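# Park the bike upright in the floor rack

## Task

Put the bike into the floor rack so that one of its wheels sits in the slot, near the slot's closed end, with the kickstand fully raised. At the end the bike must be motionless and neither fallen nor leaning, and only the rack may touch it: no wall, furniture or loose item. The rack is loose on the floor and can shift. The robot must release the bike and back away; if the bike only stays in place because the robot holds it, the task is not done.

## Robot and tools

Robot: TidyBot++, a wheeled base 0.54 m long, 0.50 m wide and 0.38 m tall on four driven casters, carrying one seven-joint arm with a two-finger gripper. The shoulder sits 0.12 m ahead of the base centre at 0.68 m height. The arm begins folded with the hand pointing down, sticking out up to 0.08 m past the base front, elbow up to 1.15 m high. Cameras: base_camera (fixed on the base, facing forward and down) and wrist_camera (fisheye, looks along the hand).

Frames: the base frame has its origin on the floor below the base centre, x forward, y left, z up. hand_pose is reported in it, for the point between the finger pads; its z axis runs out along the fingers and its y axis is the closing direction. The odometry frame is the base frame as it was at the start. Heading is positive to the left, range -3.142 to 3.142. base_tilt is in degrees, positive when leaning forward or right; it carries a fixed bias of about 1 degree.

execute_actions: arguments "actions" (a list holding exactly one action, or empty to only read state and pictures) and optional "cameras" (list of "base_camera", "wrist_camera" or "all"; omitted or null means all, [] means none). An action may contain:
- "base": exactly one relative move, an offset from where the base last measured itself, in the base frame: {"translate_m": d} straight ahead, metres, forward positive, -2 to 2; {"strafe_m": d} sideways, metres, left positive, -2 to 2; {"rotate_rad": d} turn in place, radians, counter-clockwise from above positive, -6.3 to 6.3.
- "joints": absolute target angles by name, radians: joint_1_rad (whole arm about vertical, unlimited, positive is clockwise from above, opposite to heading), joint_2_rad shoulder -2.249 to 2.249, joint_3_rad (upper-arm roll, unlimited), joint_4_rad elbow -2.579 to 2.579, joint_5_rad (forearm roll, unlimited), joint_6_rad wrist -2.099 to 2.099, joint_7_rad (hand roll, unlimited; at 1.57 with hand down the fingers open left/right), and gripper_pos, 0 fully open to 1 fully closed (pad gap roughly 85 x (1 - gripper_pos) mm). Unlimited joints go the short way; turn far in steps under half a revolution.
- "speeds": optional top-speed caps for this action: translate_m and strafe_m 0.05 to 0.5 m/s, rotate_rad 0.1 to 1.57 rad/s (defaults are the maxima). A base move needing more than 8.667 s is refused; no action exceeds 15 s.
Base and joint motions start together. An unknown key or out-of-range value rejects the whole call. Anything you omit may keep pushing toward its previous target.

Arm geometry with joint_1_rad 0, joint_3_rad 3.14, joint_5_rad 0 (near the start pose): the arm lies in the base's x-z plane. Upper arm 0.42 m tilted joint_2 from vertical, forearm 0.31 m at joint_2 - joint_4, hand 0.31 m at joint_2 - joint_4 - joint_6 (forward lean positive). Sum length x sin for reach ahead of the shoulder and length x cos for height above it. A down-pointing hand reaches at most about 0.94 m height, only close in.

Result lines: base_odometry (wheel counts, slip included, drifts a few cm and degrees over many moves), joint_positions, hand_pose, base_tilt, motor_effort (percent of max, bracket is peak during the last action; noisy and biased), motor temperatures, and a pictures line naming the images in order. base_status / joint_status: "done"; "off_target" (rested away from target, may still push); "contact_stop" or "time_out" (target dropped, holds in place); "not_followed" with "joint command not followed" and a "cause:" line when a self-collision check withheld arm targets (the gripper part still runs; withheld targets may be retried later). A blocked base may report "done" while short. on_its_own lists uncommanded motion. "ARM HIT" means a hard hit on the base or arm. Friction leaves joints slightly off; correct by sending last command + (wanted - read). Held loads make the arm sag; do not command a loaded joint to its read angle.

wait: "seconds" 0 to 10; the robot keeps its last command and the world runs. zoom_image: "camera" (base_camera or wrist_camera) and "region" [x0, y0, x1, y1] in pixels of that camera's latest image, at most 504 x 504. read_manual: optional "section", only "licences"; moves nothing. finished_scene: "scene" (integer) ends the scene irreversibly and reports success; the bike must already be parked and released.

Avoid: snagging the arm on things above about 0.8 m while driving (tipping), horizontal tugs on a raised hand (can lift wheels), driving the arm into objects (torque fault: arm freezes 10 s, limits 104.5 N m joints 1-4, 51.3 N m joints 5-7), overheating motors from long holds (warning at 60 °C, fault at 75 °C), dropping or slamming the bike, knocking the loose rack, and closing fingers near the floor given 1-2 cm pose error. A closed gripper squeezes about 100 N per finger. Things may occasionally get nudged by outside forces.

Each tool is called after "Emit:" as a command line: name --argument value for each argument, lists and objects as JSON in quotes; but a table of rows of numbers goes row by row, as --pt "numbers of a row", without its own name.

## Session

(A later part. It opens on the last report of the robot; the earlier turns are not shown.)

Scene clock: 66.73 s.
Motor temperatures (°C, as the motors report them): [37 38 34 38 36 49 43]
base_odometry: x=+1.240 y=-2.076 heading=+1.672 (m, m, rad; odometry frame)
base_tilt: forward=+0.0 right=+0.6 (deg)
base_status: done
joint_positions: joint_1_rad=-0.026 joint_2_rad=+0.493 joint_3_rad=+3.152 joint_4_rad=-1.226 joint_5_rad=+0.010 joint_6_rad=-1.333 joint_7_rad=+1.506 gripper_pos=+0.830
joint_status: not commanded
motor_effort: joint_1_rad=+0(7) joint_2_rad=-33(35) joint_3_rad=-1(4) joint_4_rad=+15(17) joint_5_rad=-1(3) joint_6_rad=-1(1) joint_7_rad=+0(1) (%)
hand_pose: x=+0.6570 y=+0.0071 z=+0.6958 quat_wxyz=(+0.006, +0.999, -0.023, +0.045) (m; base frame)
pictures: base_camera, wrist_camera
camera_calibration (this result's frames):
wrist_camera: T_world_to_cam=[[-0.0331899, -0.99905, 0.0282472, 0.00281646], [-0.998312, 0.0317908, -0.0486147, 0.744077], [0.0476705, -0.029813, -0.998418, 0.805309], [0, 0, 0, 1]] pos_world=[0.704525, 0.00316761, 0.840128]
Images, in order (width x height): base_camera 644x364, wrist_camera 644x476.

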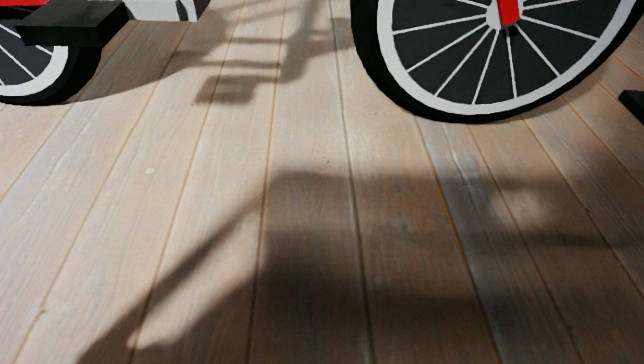

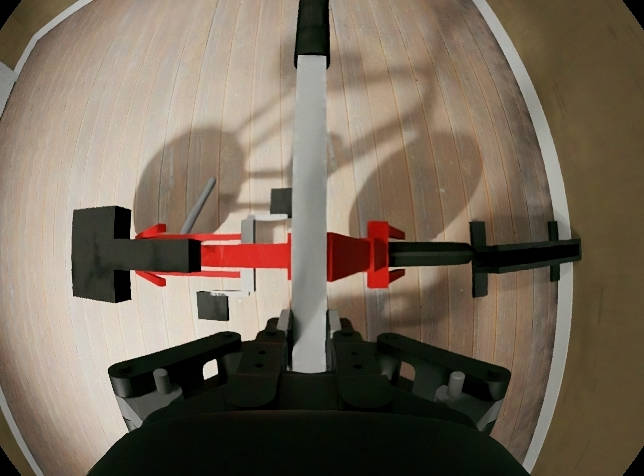

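Emit:
execute_actions --actions '[{"base":{"strafe_m":-0.2},"speeds":{"strafe_m":0.08},"joints":{"joint_7_rad":1.44}}]'

Emit:
zoom_image --camera "wrist_camera" --region '[380, 200, 580, 320]'

Scene clock: 70.70 s.
Motor temperatures (°C, as the motors report them): [37 38 34 38 36 49 43]
base_odometry: x=+1.439 y=-2.056 heading=+1.672 (m, m, rad; odometry frame)
base_tilt: forward=+0.0 right=+0.6 (deg)
base_status: done
joint_positions: joint_1_rad=-0.053 joint_2_rad=+0.494 joint_3_rad=+3.130 joint_4_rad=-1.225 joint_5_rad=+0.007 joint_6_rad=-1.333 joint_7_rad=+1.455 gripper_pos=+0.830
joint_status: all done
motor_effort: joint_1_rad=+5(7) joint_2_rad=-32(37) joint_3_rad=+3(5) joint_4_rad=+15(18) joint_5_rad=+2(7) joint_6_rad=+0(2) joint_7_rad=+0(2) (%)
hand_pose: x=+0.6563 y=+0.0330 z=+0.6962 quat_wxyz=(-0.003, +0.999, -0.026, +0.045) (m; base frame)
pictures: base_camera, wrist_camera
camera_calibration (this result's frames):
wrist_camera: T_world_to_cam=[[-0.0377649, -0.999237, 0.00995705, 0.0443546], [-0.99811, 0.0372352, -0.0488835, 0.742487], [0.0484754, -0.0117843, -0.998755, 0.805681], [0, 0, 0, 1]] pos_world=[0.703703, 0.0261685, 0.840532]
Images, in order (width x height): base_camera 644x364, wrist_camera 644x476.

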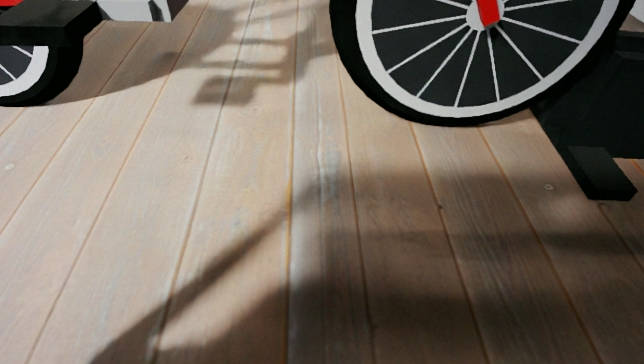

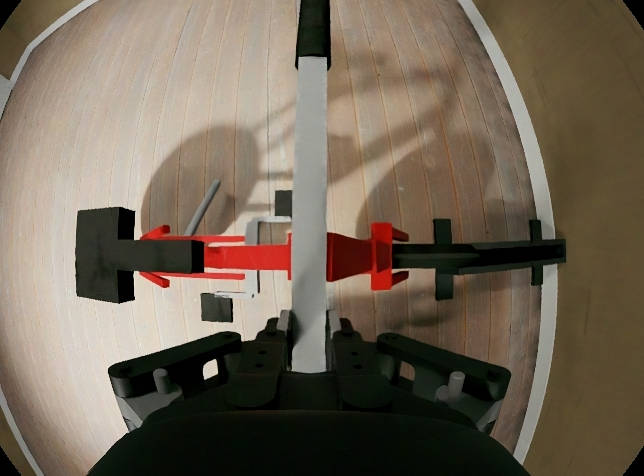

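Region (380, 200, 580, 320) of wrist_camera's 644x476 image, scaled by 2.520; it fills the top 302 rows of this view, and the rest is white.

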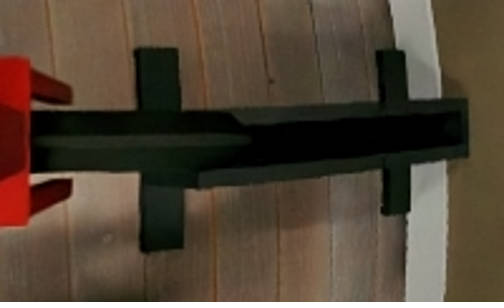

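Emit:
execute_actions --actions '[{"base":{"strafe_m":0.05},"joints":{"joint_7_rad":1.36}}]' --cameras '[]'

Emit:
execute_actions --actions '[{"base":{"strafe_m":-0.12},"speeds":{"strafe_m":0.08}}]'

Scene clock: 71.93 s.
Motor temperatures (°C, as the motors report them): [37 38 34 38 36 49 43]
base_odometry: x=+1.389 y=-2.061 heading=+1.672 (m, m, rad; odometry frame)
base_tilt: forward=+0.0 right=+0.6 (deg)
base_status: done
joint_positions: joint_1_rad=-0.037 joint_2_rad=+0.496 joint_3_rad=+3.143 joint_4_rad=-1.225 joint_5_rad=+0.007 joint_6_rad=-1.333 joint_7_rad=+1.383 gripper_pos=+0.830
joint_status: all done
motor_effort: joint_1_rad=-1(5) joint_2_rad=-36(39) joint_3_rad=-2(4) joint_4_rad=+17(18) joint_5_rad=-2(6) joint_6_rad=-1(1) joint_7_rad=+0(1) (%)
hand_pose: x=+0.6568 y=+0.0185 z=+0.6947 quat_wxyz=(-0.001, +0.996, -0.075, +0.044) (m; base frame)
pictures: none
No camera images: the call's "cameras" was empty. Leave "cameras" out to get every camera's image.

Scene clock: 73.93 s.
Motor temperatures (°C, as the motors report them): [37 39 34 38 36 49 43]
base_odometry: x=+1.509 y=-2.049 heading=+1.672 (m, m, rad; odometry frame)
base_tilt: forward=+0.0 right=+0.6 (deg)
base_status: done
joint_positions: joint_1_rad=-0.082 joint_2_rad=+0.496 joint_3_rad=+3.110 joint_4_rad=-1.223 joint_5_rad=-0.025 joint_6_rad=-1.333 joint_7_rad=+1.369 gripper_pos=+0.830
joint_status: not commanded
motor_effort: joint_1_rad=+10(12) joint_2_rad=-36(36) joint_3_rad=+7(8) joint_4_rad=+17(18) joint_5_rad=+8(10) joint_6_rad=+0(2) joint_7_rad=+3(3) (%)
hand_pose: x=+0.6533 y=+0.0676 z=+0.6959 quat_wxyz=(-0.027, +0.998, -0.049, +0.041) (m; base frame)
pictures: base_camera, wrist_camera
camera_calibration (this result's frames):
wrist_camera: T_world_to_cam=[[-0.0819026, -0.995902, -0.0383679, 0.141082], [-0.995756, 0.0833908, -0.0389405, 0.726582], [0.0419804, 0.0350157, -0.998505, 0.806825], [0, 0, 0, 1]] pos_world=[0.701183, 0.0516624, 0.839325]
Images, in order (width x height): base_camera 644x364, wrist_camera 644x476.

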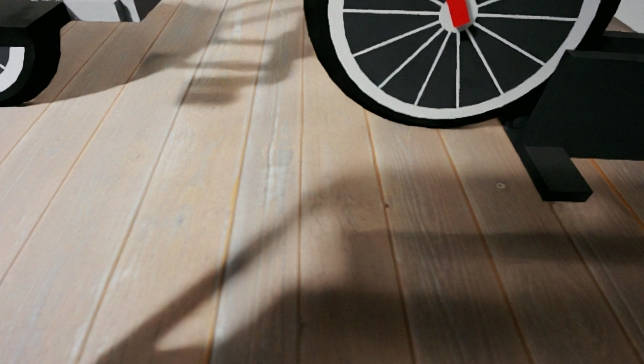

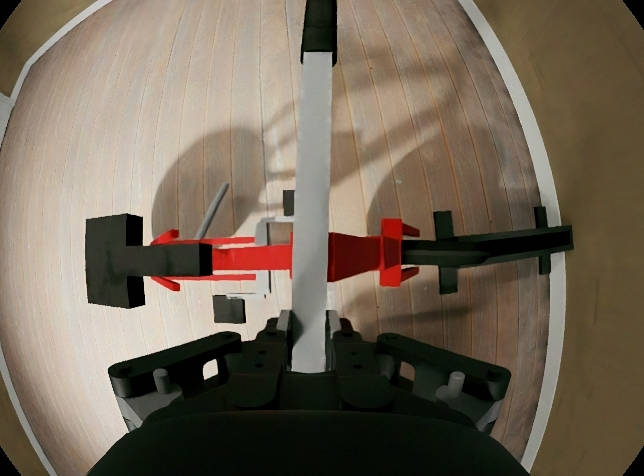

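In the slot, at the step. Lift a bit and push.

Emit:
execute_actions --actions '[{"base":{"strafe_m":-0.42},"speeds":{"strafe_m":0.1},"joints":{"joint_2_rad":0.42,"joint_4_rad":-1.13,"joint_6_rad":-1.4,"joint_7_rad":1.5}}]'

Scene clock: 78.80 s.
Motor temperatures (°C, as the motors report them): [37 39 34 38 36 49 43]
base_odometry: x=+1.927 y=-2.007 heading=+1.672 (m, m, rad; odometry frame)
base_tilt: forward=+0.0 right=+0.6 (deg)
base_status: done
joint_positions: joint_1_rad=-0.031 joint_2_rad=+0.503 joint_3_rad=+3.146 joint_4_rad=-1.196 joint_5_rad=-0.011 joint_6_rad=-1.384 joint_7_rad=+1.492 gripper_pos=+0.832
joint_status: joint_2_rad off_target (ended at +0.503, target +0.420); joint_4_rad off_target (ended at -1.196, target -1.130); the others done
motor_effort: joint_1_rad=+0(15) joint_2_rad=-54(56) joint_3_rad=-1(10) joint_4_rad=+28(29) joint_5_rad=-2(10) joint_6_rad=+2(3) joint_7_rad=-2(2) (%)
hand_pose: x=+0.6517 y=+0.0192 z=+0.6995 quat_wxyz=(-0.006, +0.999, -0.027, +0.029) (m; base frame)
pictures: base_camera, wrist_camera
camera_calibration (this result's frames):
wrist_camera: T_world_to_cam=[[-0.0386524, -0.999239, 0.00517033, 0.0343327], [-0.999115, 0.0385605, -0.0168267, 0.716746], [0.0166145, -0.00581615, -0.999845, 0.830437], [0, 0, 0, 1]] pos_world=[0.703641, 0.0114984, 0.842191]
Images, in order (width x height): base_camera 644x364, wrist_camera 644x476.

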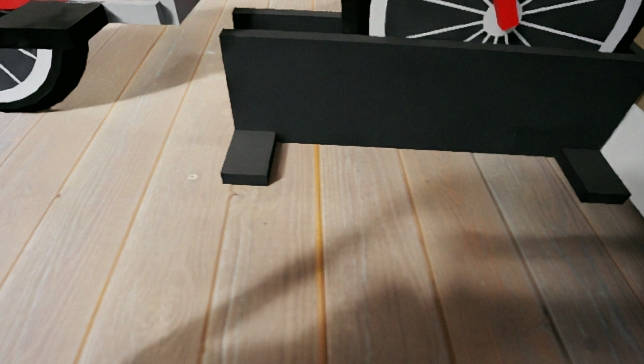

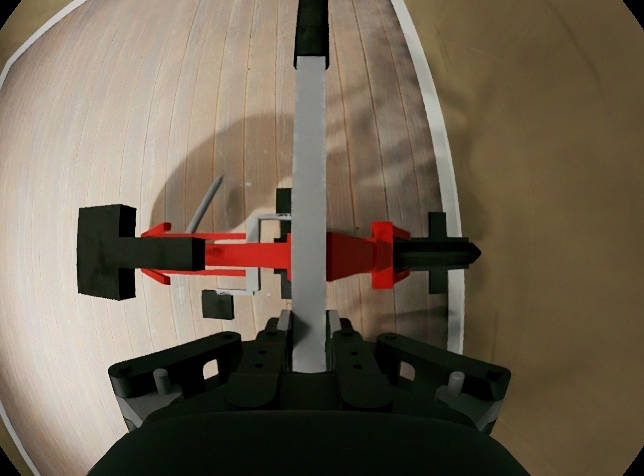

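Emit:
execute_actions --actions '[{"joints":{"joint_2_rad":0.49,"joint_4_rad":-1.19}}]' --cameras '[]'

Emit:
execute_actions --actions '[{"joints":{"gripper_pos":0}}]' --cameras '[]'

Emit:
execute_actions --actions '[{"joints":{"joint_2_rad":0.2,"joint_4_rad":-1.0,"joint_6_rad":-1.9}}]'

Emit:
execute_actions --actions '[{"base":{"strafe_m":1.2}}]' --cameras '[]'

Emit:
execute_actions --actions '[{"base":{"translate_m":1.65},"joints":{"joint_2_rad":-0.3,"joint_4_rad":-2.4,"joint_6_rad":-0.9,"joint_7_rad":1.57,"gripper_pos":1}}]' --cameras '[]'

Emit:
execute_actions --actions '[{"base":{"rotate_rad":3.14}}]' --cameras '[]'

Emit:
execute_actions --actions '[{"base":{"strafe_m":0.95},"joints":{"joint_2_rad":1.5,"joint_4_rad":-1.6,"joint_6_rad":0.7}}]'

Scene clock: 79.83 s.
Motor temperatures (°C, as the motors report them): [37 39 34 38 36 49 43]
base_odometry: x=+1.927 y=-2.007 heading=+1.672 (m, m, rad; odometry frame)
base_tilt: forward=+0.0 right=+0.6 (deg)
base_status: not commanded
joint_positions: joint_1_rad=-0.031 joint_2_rad=+0.504 joint_3_rad=+3.146 joint_4_rad=-1.197 joint_5_rad=-0.011 joint_6_rad=-1.384 joint_7_rad=+1.492 gripper_pos=+0.832
joint_status: all done
motor_effort: joint_1_rad=+1(1) joint_2_rad=-41(54) joint_3_rad=+1(1) joint_4_rad=+20(29) joint_5_rad=-1(2) joint_6_rad=+1(2) joint_7_rad=-2(2) (%)
hand_pose: x=+0.6513 y=+0.0192 z=+0.6989 quat_wxyz=(-0.006, +0.999, -0.027, +0.028) (m; base frame)
pictures: none
No camera images: the call's "cameras" was empty. Leave "cameras" out to get every camera's image.

Scene clock: 80.93 s.
Motor temperatures (°C, as the motors report them): [37 39 34 38 36 49 43]
base_odometry: x=+1.927 y=-2.007 heading=+1.672 (m, m, rad; odometry frame)
base_tilt: forward=+0.0 right=+0.6 (deg)
base_status: not commanded
joint_positions: joint_1_rad=-0.031 joint_2_rad=+0.499 joint_3_rad=+3.146 joint_4_rad=-1.193 joint_5_rad=-0.011 joint_6_rad=-1.384 joint_7_rad=+1.492 gripper_pos=+0.000
joint_status: all done
motor_effort: joint_1_rad=-1(1) joint_2_rad=-35(44) joint_3_rad=-1(1) joint_4_rad=+17(22) joint_5_rad=-2(1) joint_6_rad=+1(1) joint_7_rad=+1(1) (%)
hand_pose: x=+0.6524 y=+0.0193 z=+0.7027 quat_wxyz=(-0.006, +0.999, -0.027, +0.033) (m; base frame)
pictures: none
No camera images: the call's "cameras" was empty. Leave "cameras" out to get every camera's image.

Scene clock: 82.50 s.
Motor temperatures (°C, as the motors report them): [37 39 34 38 36 49 43]
base_odometry: x=+1.927 y=-2.007 heading=+1.672 (m, m, rad; odometry frame)
base_tilt: forward=+0.0 right=+0.6 (deg)
base_status: not commanded
joint_positions: joint_1_rad=-0.031 joint_2_rad=+0.194 joint_3_rad=+3.146 joint_4_rad=-1.002 joint_5_rad=-0.011 joint_6_rad=-1.883 joint_7_rad=+1.492 gripper_pos=+0.000
joint_status: all done
motor_effort: joint_1_rad=+0(0) joint_2_rad=-22(39) joint_3_rad=+0(1) joint_4_rad=+16(19) joint_5_rad=-1(1) joint_6_rad=+1(1) joint_7_rad=+1(1) (%)
hand_pose: x=+0.5118 y=+0.0153 z=+0.8991 quat_wxyz=(-0.006, +0.999, -0.024, +0.031) (m; base frame)
pictures: base_camera, wrist_camera
camera_calibration (this result's frames):
wrist_camera: T_world_to_cam=[[-0.033856, -0.999417, 0.00438174, 0.0221928], [-0.999213, 0.0337577, -0.0208407, 0.584245], [0.0206807, -0.00508388, -0.999773, 1.03012], [0, 0, 0, 1]] pos_world=[0.563233, 0.0076941, 1.04197]
Images, in order (width x height): base_camera 644x364, wrist_camera 644x476.

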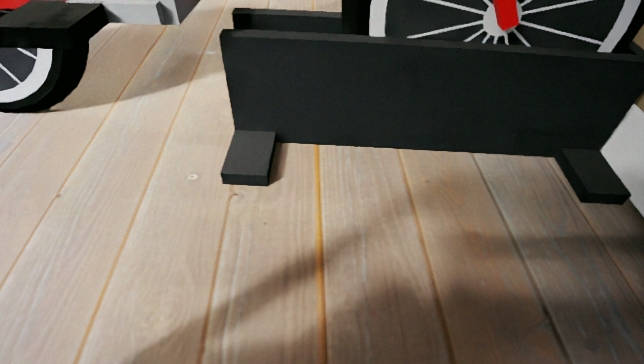

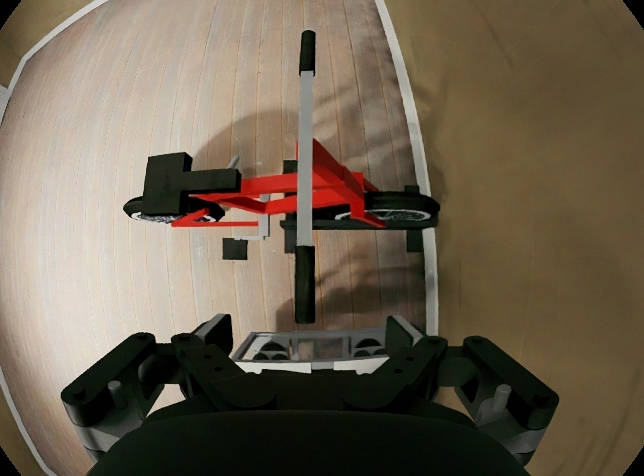

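Scene clock: 86.47 s.
Motor temperatures (°C, as the motors report them): [37 39 34 38 36 49 43]
base_odometry: x=+0.733 y=-2.130 heading=+1.673 (m, m, rad; odometry frame)
base_tilt: forward=+0.0 right=+0.6 (deg)
base_status: done
joint_positions: joint_1_rad=-0.029 joint_2_rad=+0.194 joint_3_rad=+3.146 joint_4_rad=-1.002 joint_5_rad=-0.011 joint_6_rad=-1.883 joint_7_rad=+1.492 gripper_pos=+0.000
joint_status: not commanded
motor_effort: joint_1_rad=+0(3) joint_2_rad=-23(27) joint_3_rad=+0(2) joint_4_rad=+16(17) joint_5_rad=-1(2) joint_6_rad=+1(1) joint_7_rad=+1(1) (%)
hand_pose: x=+0.5118 y=+0.0144 z=+0.8991 quat_wxyz=(-0.006, +0.999, -0.025, +0.031) (m; base frame)
pictures: none
No camera images: the call's "cameras" was empty. Leave "cameras" out to get every camera's image.

Scene clock: 91.13 s.
Motor temperatures (°C, as the motors report them): [37 39 34 38 36 49 43]
base_odometry: x=+0.563 y=-0.489 heading=+1.674 (m, m, rad; odometry frame)
base_tilt: forward=+0.0 right=+0.6 (deg)
base_status: done
joint_positions: joint_1_rad=-0.029 joint_2_rad=-0.278 joint_3_rad=+3.146 joint_4_rad=-2.391 joint_5_rad=-0.011 joint_6_rad=-0.921 joint_7_rad=+1.545 gripper_pos=+0.999
joint_status: all done
motor_effort: joint_1_rad=+0(1) joint_2_rad=-4(23) joint_3_rad=+0(1) joint_4_rad=+15(18) joint_5_rad=-1(2) joint_6_rad=+1(1) joint_7_rad=+1(0) (%)
hand_pose: x=+0.3059 y=+0.0087 z=+0.6147 quat_wxyz=(-0.006, +0.999, -0.004, +0.054) (m; base frame)
pictures: none
No camera images: the call's "cameras" was empty. Leave "cameras" out to get every camera's image.

Scene clock: 94.43 s.
Motor temperatures (°C, as the motors report them): [37 39 34 38 36 49 43]
base_odometry: x=+0.563 y=-0.489 heading=-1.470 (m, m, rad; odometry frame)
base_tilt: forward=+0.0 right=+0.6 (deg)
base_status: done
joint_positions: joint_1_rad=-0.029 joint_2_rad=-0.278 joint_3_rad=+3.146 joint_4_rad=-2.391 joint_5_rad=-0.011 joint_6_rad=-0.921 joint_7_rad=+1.545 gripper_pos=+0.999
joint_status: not commanded
motor_effort: joint_1_rad=+0(1) joint_2_rad=-4(4) joint_3_rad=+1(1) joint_4_rad=+16(15) joint_5_rad=-1(2) joint_6_rad=+1(1) joint_7_rad=+1(0) (%)
hand_pose: x=+0.3059 y=+0.0087 z=+0.6147 quat_wxyz=(-0.006, +0.999, -0.004, +0.054) (m; base frame)
pictures: none
No camera images: the call's "cameras" was empty. Leave "cameras" out to get every camera's image.

Scene clock: 97.70 s.
Motor temperatures (°C, as the motors report them): [37 39 34 38 36 49 43]
base_odometry: x=+1.508 y=-0.391 heading=-1.469 (m, m, rad; odometry frame)
base_tilt: forward=+0.0 right=+0.6 (deg)
base_status: done
joint_positions: joint_1_rad=-0.032 joint_2_rad=+1.485 joint_3_rad=+3.146 joint_4_rad=-1.612 joint_5_rad=-0.011 joint_6_rad=+0.675 joint_7_rad=+1.545 gripper_pos=+0.999
joint_status: all done
motor_effort: joint_1_rad=+0(3) joint_2_rad=-43(44) joint_3_rad=-1(2) joint_4_rad=+5(16) joint_5_rad=-1(2) joint_6_rad=+5(6) joint_7_rad=+1(0) (%)
hand_pose: x=+0.7569 y=+0.0170 z=+0.1695 quat_wxyz=(-0.006, +0.936, -0.002, +0.352) (m; base frame)
pictures: base_camera, wrist_camera
camera_calibration (this result's frames):
wrist_camera: T_world_to_cam=[[0.000771819, -0.999951, 0.00987826, 0.00831247], [-0.778882, -0.00679648, -0.627134, 0.750546], [0.62717, -0.00720996, -0.778849, -0.200845], [0, 0, 0, 1]] pos_world=[0.710544, 0.011965, 0.314183]
Images, in order (width x height): base_camera 644x364, wrist_camera 644x476.

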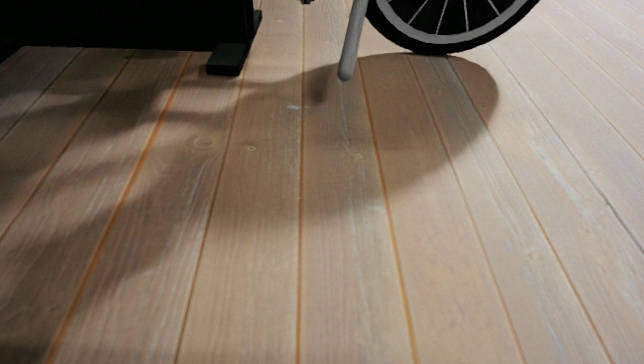

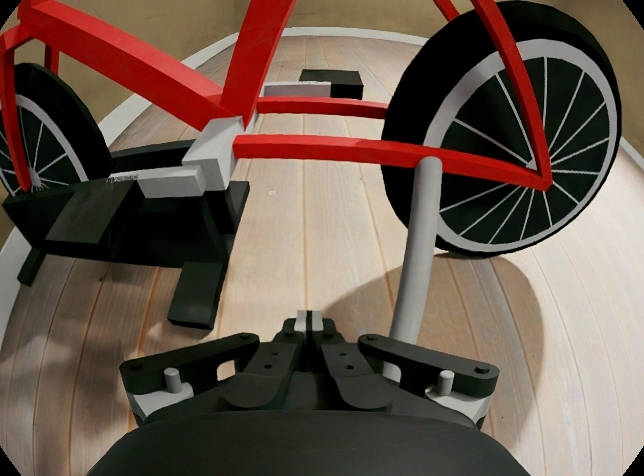

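Emit:
execute_actions --actions '[{"base":{"translate_m":0.03},"joints":{"joint_2_rad":1.86,"joint_4_rad":-1.25,"joint_6_rad":1.02}}]' --cameras '[]'

Emit:
execute_actions --actions '[{"base":{"strafe_m":-0.22},"speeds":{"strafe_m":0.08}}]'

Scene clock: 99.57 s.
Motor temperatures (°C, as the motors report them): [37 39 34 38 36 49 43]
base_odometry: x=+1.512 y=-0.421 heading=-1.469 (m, m, rad; odometry frame)
base_tilt: forward=+0.0 right=+0.6 (deg)
base_status: done
joint_positions: joint_1_rad=-0.032 joint_2_rad=+1.857 joint_3_rad=+3.146 joint_4_rad=-1.262 joint_5_rad=-0.011 joint_6_rad=+0.995 joint_7_rad=+1.545 gripper_pos=+0.999
joint_status: all done
motor_effort: joint_1_rad=+0(2) joint_2_rad=-42(45) joint_3_rad=-1(2) joint_4_rad=+5(7) joint_5_rad=-1(1) joint_6_rad=+7(7) joint_7_rad=+1(1) (%)
hand_pose: x=+0.7942 y=+0.0183 z=+0.0850 quat_wxyz=(-0.010, +0.873, -0.001, +0.487) (m; base frame)
pictures: none
No camera images: the call's "cameras" was empty. Leave "cameras" out to get every camera's image.

Scene clock: 102.83 s.
Motor temperatures (°C, as the motors report them): [37 39 34 38 36 49 43]
base_odometry: x=+1.293 y=-0.444 heading=-1.468 (m, m, rad; odometry frame)
base_tilt: forward=+0.0 right=+0.6 (deg)
base_status: done
joint_positions: joint_1_rad=-0.092 joint_2_rad=+1.857 joint_3_rad=+3.115 joint_4_rad=-1.279 joint_5_rad=+0.021 joint_6_rad=+1.017 joint_7_rad=+1.549 gripper_pos=+0.999
joint_status: not commanded
motor_effort: joint_1_rad=+10(15) joint_2_rad=-40(43) joint_3_rad=+4(7) joint_4_rad=+12(14) joint_5_rad=-5(9) joint_6_rad=+4(7) joint_7_rad=+0(0) (%)
hand_pose: x=+0.7856 y=+0.0786 z=+0.0869 quat_wxyz=(-0.042, +0.871, +0.030, +0.488) (m; base frame)
pictures: base_camera, wrist_camera
camera_calibration (this result's frames):
wrist_camera: T_world_to_cam=[[0.0866325, -0.995999, -0.0219398, 0.0056814], [-0.555578, -0.030021, -0.830922, 0.565639], [0.826939, 0.0841741, -0.555956, -0.46618], [0, 0, 0, 1]] pos_world=[0.699266, 0.0618799, 0.210951]
Images, in order (width x height): base_camera 644x364, wrist_camera 644x476.

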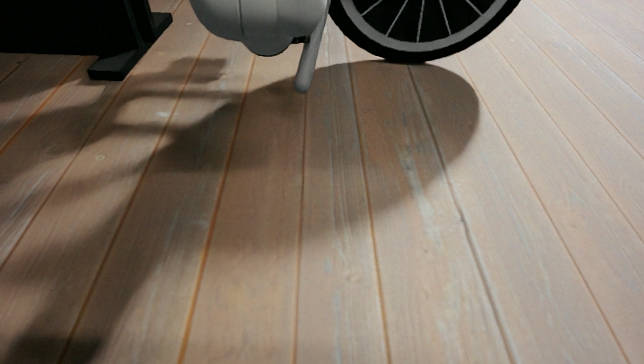

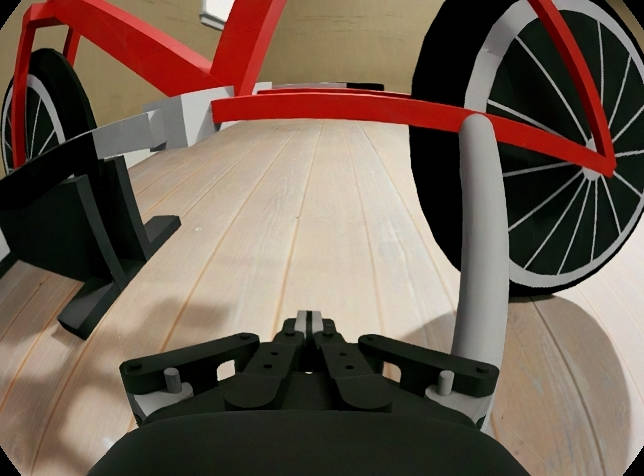

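Emit:
execute_actions --actions '[{"base":{"strafe_m":0.08}}]' --cameras '[]'

Emit:
execute_actions --actions '[{"base":{"translate_m":-0.15},"joints":{"joint_6_rad":0.4,"joint_2_rad":1.5,"joint_4_rad":-1.6}}]' --cameras '[]'

Emit:
execute_actions --actions '[{"base":{"strafe_m":-0.8},"joints":{"joint_1_rad":0,"joint_3_rad":3.14,"joint_2_rad":1.04,"joint_4_rad":-1.65,"joint_6_rad":-0.45}}]' --cameras '[]'

Emit:
execute_actions --actions '[{"base":{"rotate_rad":1.57}}]' --cameras '[]'

Emit:
execute_actions --actions '[{"base":{"strafe_m":-0.9}}]' --cameras '[]'

Emit:
execute_actions --actions '[{"base":{"translate_m":0.18},"speeds":{"translate_m":0.06}}]'

Scene clock: 104.20 s.
Motor temperatures (°C, as the motors report them): [37 39 34 38 36 49 43]
base_odometry: x=+1.373 y=-0.436 heading=-1.469 (m, m, rad; odometry frame)
base_tilt: forward=+0.0 right=+0.6 (deg)
base_status: done
joint_positions: joint_1_rad=-0.035 joint_2_rad=+1.857 joint_3_rad=+3.142 joint_4_rad=-1.253 joint_5_rad=+0.021 joint_6_rad=+1.017 joint_7_rad=+1.549 gripper_pos=+0.999
joint_status: not commanded
motor_effort: joint_1_rad=+0(8) joint_2_rad=-42(43) joint_3_rad=-1(4) joint_4_rad=+5(12) joint_5_rad=-1(5) joint_6_rad=+7(7) joint_7_rad=+1(0) (%)
hand_pose: x=+0.8018 y=+0.0305 z=+0.0936 quat_wxyz=(-0.019, +0.865, +0.015, +0.501) (m; base frame)
pictures: none
No camera images: the call's "cameras" was empty. Leave "cameras" out to get every camera's image.

Scene clock: 105.73 s.
Motor temperatures (°C, as the motors report them): [37 39 34 38 36 49 43]
base_odometry: x=+1.357 y=-0.286 heading=-1.469 (m, m, rad; odometry frame)
base_tilt: forward=+0.0 right=+0.6 (deg)
base_status: done
joint_positions: joint_1_rad=-0.035 joint_2_rad=+1.522 joint_3_rad=+3.142 joint_4_rad=-1.595 joint_5_rad=+0.021 joint_6_rad=+0.419 joint_7_rad=+1.549 gripper_pos=+0.999
joint_status: all done
motor_effort: joint_1_rad=+0(2) joint_2_rad=-41(45) joint_3_rad=-2(2) joint_4_rad=+3(6) joint_5_rad=-2(1) joint_6_rad=+4(7) joint_7_rad=+1(0) (%)
hand_pose: x=+0.6805 y=+0.0232 z=+0.1072 quat_wxyz=(-0.008, +0.975, +0.016, +0.220) (m; base frame)
pictures: none
No camera images: the call's "cameras" was empty. Leave "cameras" out to get every camera's image.

Scene clock: 108.70 s.
Motor temperatures (°C, as the motors report them): [37 39 34 38 36 49 43]
base_odometry: x=+0.561 y=-0.367 heading=-1.470 (m, m, rad; odometry frame)
base_tilt: forward=+0.0 right=+0.6 (deg)
base_status: done
joint_positions: joint_1_rad=-0.004 joint_2_rad=+1.052 joint_3_rad=+3.142 joint_4_rad=-1.639 joint_5_rad=+0.021 joint_6_rad=-0.429 joint_7_rad=+1.549 gripper_pos=+0.999
joint_status: all done
motor_effort: joint_1_rad=+0(4) joint_2_rad=-41(44) joint_3_rad=+0(2) joint_4_rad=+7(7) joint_5_rad=-1(2) joint_6_rad=+0(3) joint_7_rad=+1(1) (%)
hand_pose: x=+0.6277 y=+0.0004 z=+0.2962 quat_wxyz=(+0.004, +1.000, +0.000, +0.010) (m; base frame)
pictures: none
No camera images: the call's "cameras" was empty. Leave "cameras" out to get every camera's image.

Scene clock: 111.23 s.
Motor temperatures (°C, as the motors report them): [37 40 34 38 36 49 43]
base_odometry: x=+0.561 y=-0.366 heading=+0.100 (m, m, rad; odometry frame)
base_tilt: forward=+0.0 right=+0.6 (deg)
base_status: done
joint_positions: joint_1_rad=-0.010 joint_2_rad=+1.052 joint_3_rad=+3.134 joint_4_rad=-1.640 joint_5_rad=+0.021 joint_6_rad=-0.429 joint_7_rad=+1.549 gripper_pos=+0.999
joint_status: not commanded
motor_effort: joint_1_rad=+0(5) joint_2_rad=-40(43) joint_3_rad=-1(3) joint_4_rad=+8(8) joint_5_rad=-2(1) joint_6_rad=+0(1) joint_7_rad=+0(1) (%)
hand_pose: x=+0.6275 y=+0.0084 z=+0.2963 quat_wxyz=(+0.001, +1.000, +0.005, +0.010) (m; base frame)
pictures: none
No camera images: the call's "cameras" was empty. Leave "cameras" out to get every camera's image.

Scene clock: 114.40 s.
Motor temperatures (°C, as the motors report them): [37 40 34 38 36 49 43]
base_odometry: x=+0.652 y=-1.262 heading=+0.101 (m, m, rad; odometry frame)
base_tilt: forward=+0.0 right=+0.6 (deg)
base_status: done
joint_positions: joint_1_rad=-0.002 joint_2_rad=+1.052 joint_3_rad=+3.134 joint_4_rad=-1.640 joint_5_rad=+0.021 joint_6_rad=-0.429 joint_7_rad=+1.549 gripper_pos=+0.999
joint_status: not commanded
motor_effort: joint_1_rad=+0(3) joint_2_rad=-41(41) joint_3_rad=-1(2) joint_4_rad=+7(8) joint_5_rad=-1(2) joint_6_rad=+1(0) joint_7_rad=+1(1) (%)
hand_pose: x=+0.6275 y=+0.0045 z=+0.2963 quat_wxyz=(+0.001, +1.000, +0.001, +0.010) (m; base frame)
pictures: none
No camera images: the call's "cameras" was empty. Leave "cameras" out to get every camera's image.

Scene clock: 117.87 s.
Motor temperatures (°C, as the motors report them): [37 40 34 38 36 49 43]
base_odometry: x=+0.831 y=-1.244 heading=+0.101 (m, m, rad; odometry frame)
base_tilt: forward=+0.0 right=+0.6 (deg)
base_status: done
joint_positions: joint_1_rad=-0.002 joint_2_rad=+1.052 joint_3_rad=+3.134 joint_4_rad=-1.643 joint_5_rad=+0.021 joint_6_rad=-0.430 joint_7_rad=+1.549 gripper_pos=+0.999
joint_status: not commanded
motor_effort: joint_1_rad=+0(1) joint_2_rad=-40(43) joint_3_rad=-1(1) joint_4_rad=+8(9) joint_5_rad=-2(2) joint_6_rad=+0(1) joint_7_rad=+1(1) (%)
hand_pose: x=+0.6257 y=+0.0045 z=+0.2959 quat_wxyz=(+0.001, +1.000, +0.001, +0.009) (m; base frame)
pictures: base_camera, wrist_camera
camera_calibration (this result's frames):
wrist_camera: T_world_to_cam=[[0.0177534, -0.999651, 0.019541, -0.0188634], [-0.999568, -0.0172872, 0.023774, 0.673062], [-0.023428, -0.0199546, -0.999526, 0.452267], [0, 0, 0, 1]] pos_world=[0.683702, 0.00180331, 0.43642]
Images, in order (width x height): base_camera 644x364, wrist_camera 644x476.

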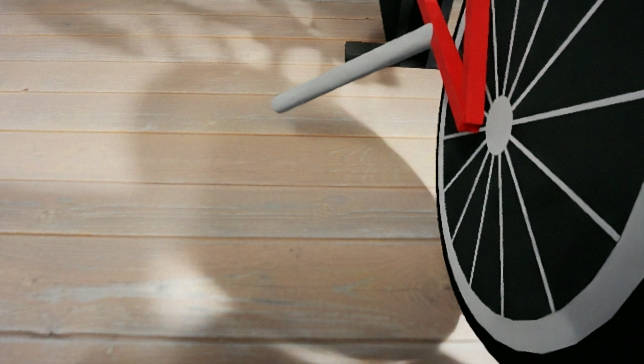

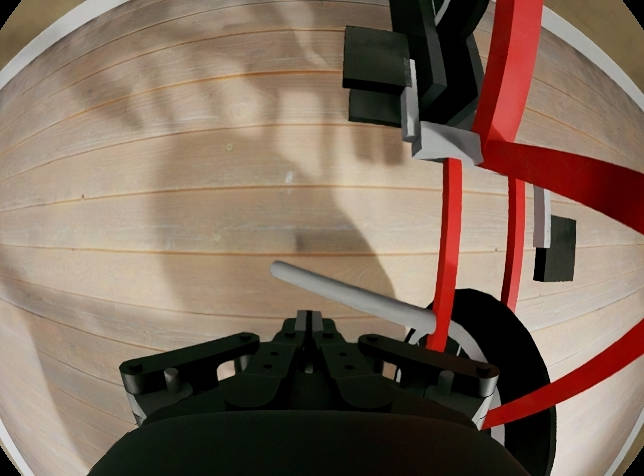

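Emit:
execute_actions --actions '[{"base":{"translate_m":0.05},"speeds":{"translate_m":0.05},"joints":{"joint_1_rad":-0.04,"joint_2_rad":1.256,"joint_4_rad":-1.235,"joint_6_rad":-0.65}}]' --cameras '[]'

Emit:
execute_actions --actions '[{"joints":{"joint_2_rad":1.65,"joint_4_rad":-0.92,"joint_6_rad":-0.58}}]' --cameras '["base_camera"]'

Emit:
execute_actions --actions '[{"joints":{"joint_2_rad":1.52,"joint_4_rad":-1.91,"joint_6_rad":0.25}}]'

Scene clock: 119.57 s.
Motor temperatures (°C, as the motors report them): [37 40 34 38 36 49 43]
base_odometry: x=+0.881 y=-1.239 heading=+0.100 (m, m, rad; odometry frame)
base_tilt: forward=+0.0 right=+0.6 (deg)
base_status: done
joint_positions: joint_1_rad=-0.022 joint_2_rad=+1.237 joint_3_rad=+3.134 joint_4_rad=-1.246 joint_5_rad=+0.021 joint_6_rad=-0.625 joint_7_rad=+1.549 gripper_pos=+0.999
joint_status: all done
motor_effort: joint_1_rad=+0(1) joint_2_rad=-47(48) joint_3_rad=-1(2) joint_4_rad=+11(10) joint_5_rad=-2(0) joint_6_rad=+1(0) joint_7_rad=+0(1) (%)
hand_pose: x=+0.7196 y=+0.0155 z=+0.2604 quat_wxyz=(+0.002, +1.000, +0.010, +0.017) (m; base frame)
pictures: none
No camera images: the call's "cameras" was empty. Leave "cameras" out to get every camera's image.

Scene clock: 121.37 s.
Motor temperatures (°C, as the motors report them): [37 40 34 38 36 49 43]
base_odometry: x=+0.881 y=-1.239 heading=+0.100 (m, m, rad; odometry frame)
base_tilt: forward=+0.0 right=+0.6 (deg)
base_status: not commanded
joint_positions: joint_1_rad=-0.022 joint_2_rad=+1.650 joint_3_rad=+3.134 joint_4_rad=-0.931 joint_5_rad=+0.021 joint_6_rad=-0.605 joint_7_rad=+1.549 gripper_pos=+0.999
joint_status: all done
motor_effort: joint_1_rad=+0(0) joint_2_rad=-47(50) joint_3_rad=-2(1) joint_4_rad=+9(11) joint_5_rad=-1(1) joint_6_rad=+0(0) joint_7_rad=+1(0) (%)
hand_pose: x=+0.6918 y=+0.0147 z=+0.0714 quat_wxyz=(+0.002, +1.000, +0.008, -0.022) (m; base frame)
pictures: base_camera
Images, in order (width x height): base_camera 644x364.

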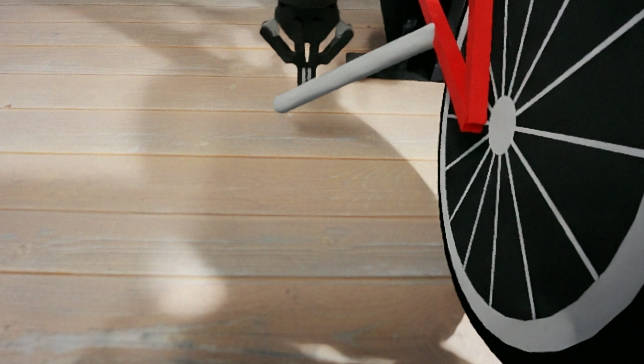

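Scene clock: 123.70 s.
Motor temperatures (°C, as the motors report them): [37 40 34 38 36 49 43]
base_odometry: x=+0.881 y=-1.239 heading=+0.100 (m, m, rad; odometry frame)
base_tilt: forward=+0.0 right=+0.6 (deg)
base_status: not commanded
joint_positions: joint_1_rad=-0.035 joint_2_rad=+1.470 joint_3_rad=+3.135 joint_4_rad=-1.897 joint_5_rad=+0.021 joint_6_rad=+0.252 joint_7_rad=+1.551 gripper_pos=+0.999
joint_status: joint_2_rad off_target (ended at +1.470, target +1.520); the others done
motor_effort: joint_1_rad=+2(4) joint_2_rad=-25(47) joint_3_rad=+2(4) joint_4_rad=-5(15) joint_5_rad=-2(3) joint_6_rad=-1(11) joint_7_rad=+0(1) (%)
hand_pose: x=+0.4748 y=+0.0195 z=+0.1067 quat_wxyz=(-0.006, +1.000, +0.017, +0.013) (m; base frame)
pictures: base_camera, wrist_camera
camera_calibration (this result's frames):
wrist_camera: T_world_to_cam=[[0.0497277, -0.998745, 0.00595549, -0.0112564], [-0.998652, -0.0496324, 0.0152054, 0.528146], [-0.0148908, -0.00670359, -0.999867, 0.255651], [0, 0, 0, 1]] pos_world=[0.531801, 0.0166847, 0.247654]
Images, in order (width x height): base_camera 644x364, wrist_camera 644x476.

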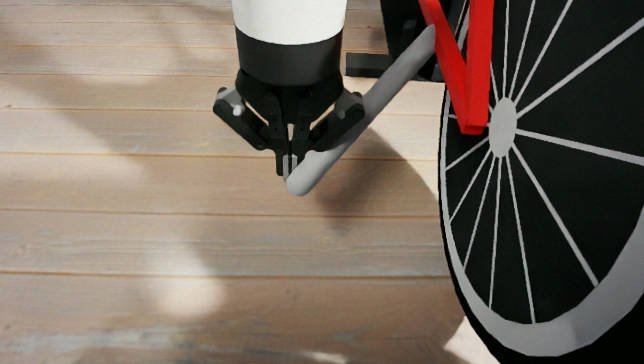

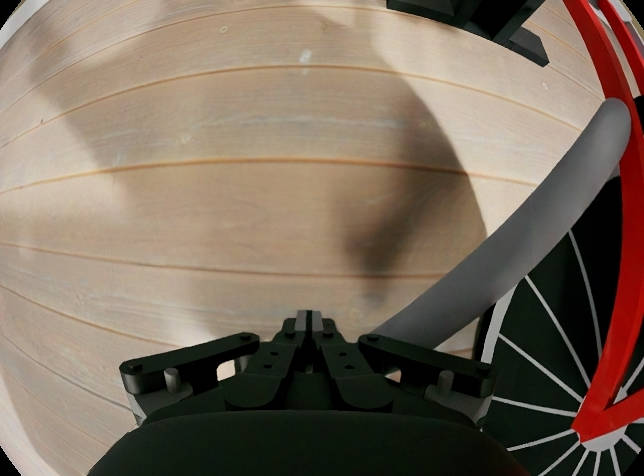

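It now pushes up on the knuckle; raise.

Emit:
execute_actions --actions '[{"base":{"translate_m":0.04},"speeds":{"translate_m":0.05},"joints":{"joint_2_rad":0.8,"joint_4_rad":-2.1,"joint_6_rad":-0.1}}]'

Scene clock: 125.73 s.
Motor temperatures (°C, as the motors report them): [37 40 34 38 36 49 43]
base_odometry: x=+0.920 y=-1.236 heading=+0.100 (m, m, rad; odometry frame)
base_tilt: forward=+0.0 right=+0.6 (deg)
base_status: done
joint_positions: joint_1_rad=-0.035 joint_2_rad=+0.820 joint_3_rad=+3.137 joint_4_rad=-2.089 joint_5_rad=+0.021 joint_6_rad=-0.076 joint_7_rad=+1.551 gripper_pos=+0.999
joint_status: all done
motor_effort: joint_1_rad=+0(3) joint_2_rad=-32(38) joint_3_rad=-1(2) joint_4_rad=+5(6) joint_5_rad=-1(2) joint_6_rad=+1(1) joint_7_rad=+1(1) (%)
hand_pose: x=+0.5469 y=+0.0184 z=+0.3555 quat_wxyz=(-0.003, +0.997, +0.019, +0.078) (m; base frame)
pictures: base_camera, wrist_camera
camera_calibration (this result's frames):
wrist_camera: T_world_to_cam=[[0.0503322, -0.998576, 0.0176556, -0.0218988], [-0.99205, -0.0520292, -0.114582, 0.638872], [0.115338, -0.0117481, -0.993257, 0.43197], [0, 0, 0, 1]] pos_world=[0.585073, 0.0164471, 0.502647]
Images, in order (width x height): base_camera 644x364, wrist_camera 644x476.

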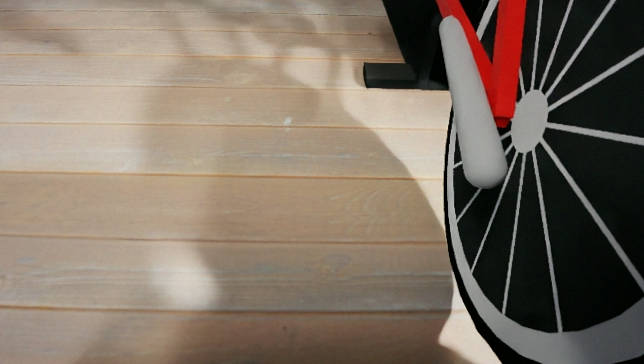

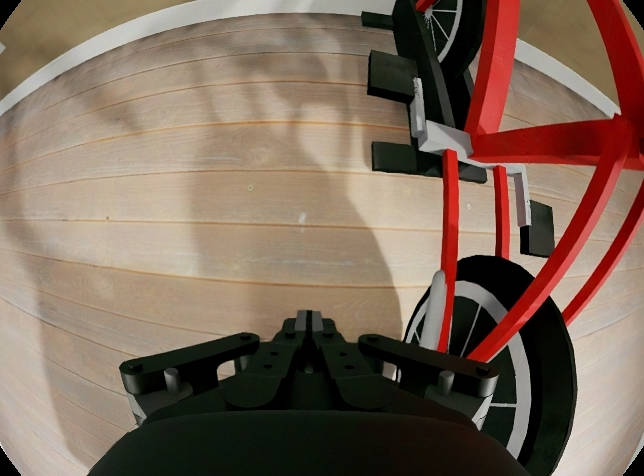

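Emit:
execute_actions --actions '[{"base":{"translate_m":-0.6},"joints":{"joint_6_rad":0.9}}]'

Emit:
finished_scene --scene 1

Scene clock: 128.53 s.
Motor temperatures (°C, as the motors report them): [37 40 34 38 36 49 43]
base_odometry: x=+0.323 y=-1.296 heading=+0.100 (m, m, rad; odometry frame)
base_tilt: forward=+0.0 right=+0.6 (deg)
base_status: done
joint_positions: joint_1_rad=-0.035 joint_2_rad=+0.813 joint_3_rad=+3.137 joint_4_rad=-2.097 joint_5_rad=+0.021 joint_6_rad=+0.898 joint_7_rad=+1.551 gripper_pos=+0.999
joint_status: all done
motor_effort: joint_1_rad=+0(3) joint_2_rad=-37(38) joint_3_rad=-1(2) joint_4_rad=+9(10) joint_5_rad=-2(2) joint_6_rad=+7(9) joint_7_rad=+1(1) (%)
hand_pose: x=+0.7772 y=+0.0320 z=+0.5318 quat_wxyz=(-0.020, +0.845, +0.016, +0.535) (m; base frame)
pictures: base_camera, wrist_camera
camera_calibration (this result's frames):
wrist_camera: T_world_to_cam=[[0.0400344, -0.99919, 0.0041008, -0.007789], [-0.464109, -0.0222296, -0.885499, 0.886957], [0.884873, 0.0335472, -0.464623, -0.299965], [0, 0, 0, 1]] pos_world=[0.677388, 0.021997, 0.64606]
Images, in order (width x height): base_camera 644x364, wrist_camera 644x476.

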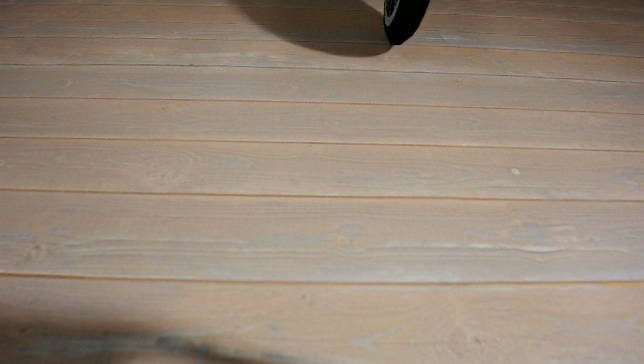

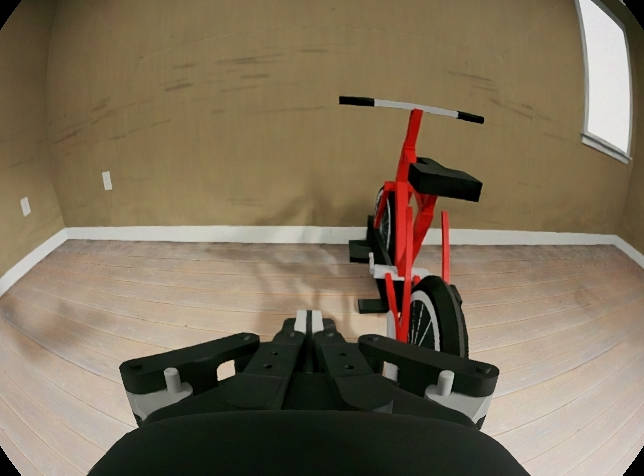

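The scene is finished: the task was done.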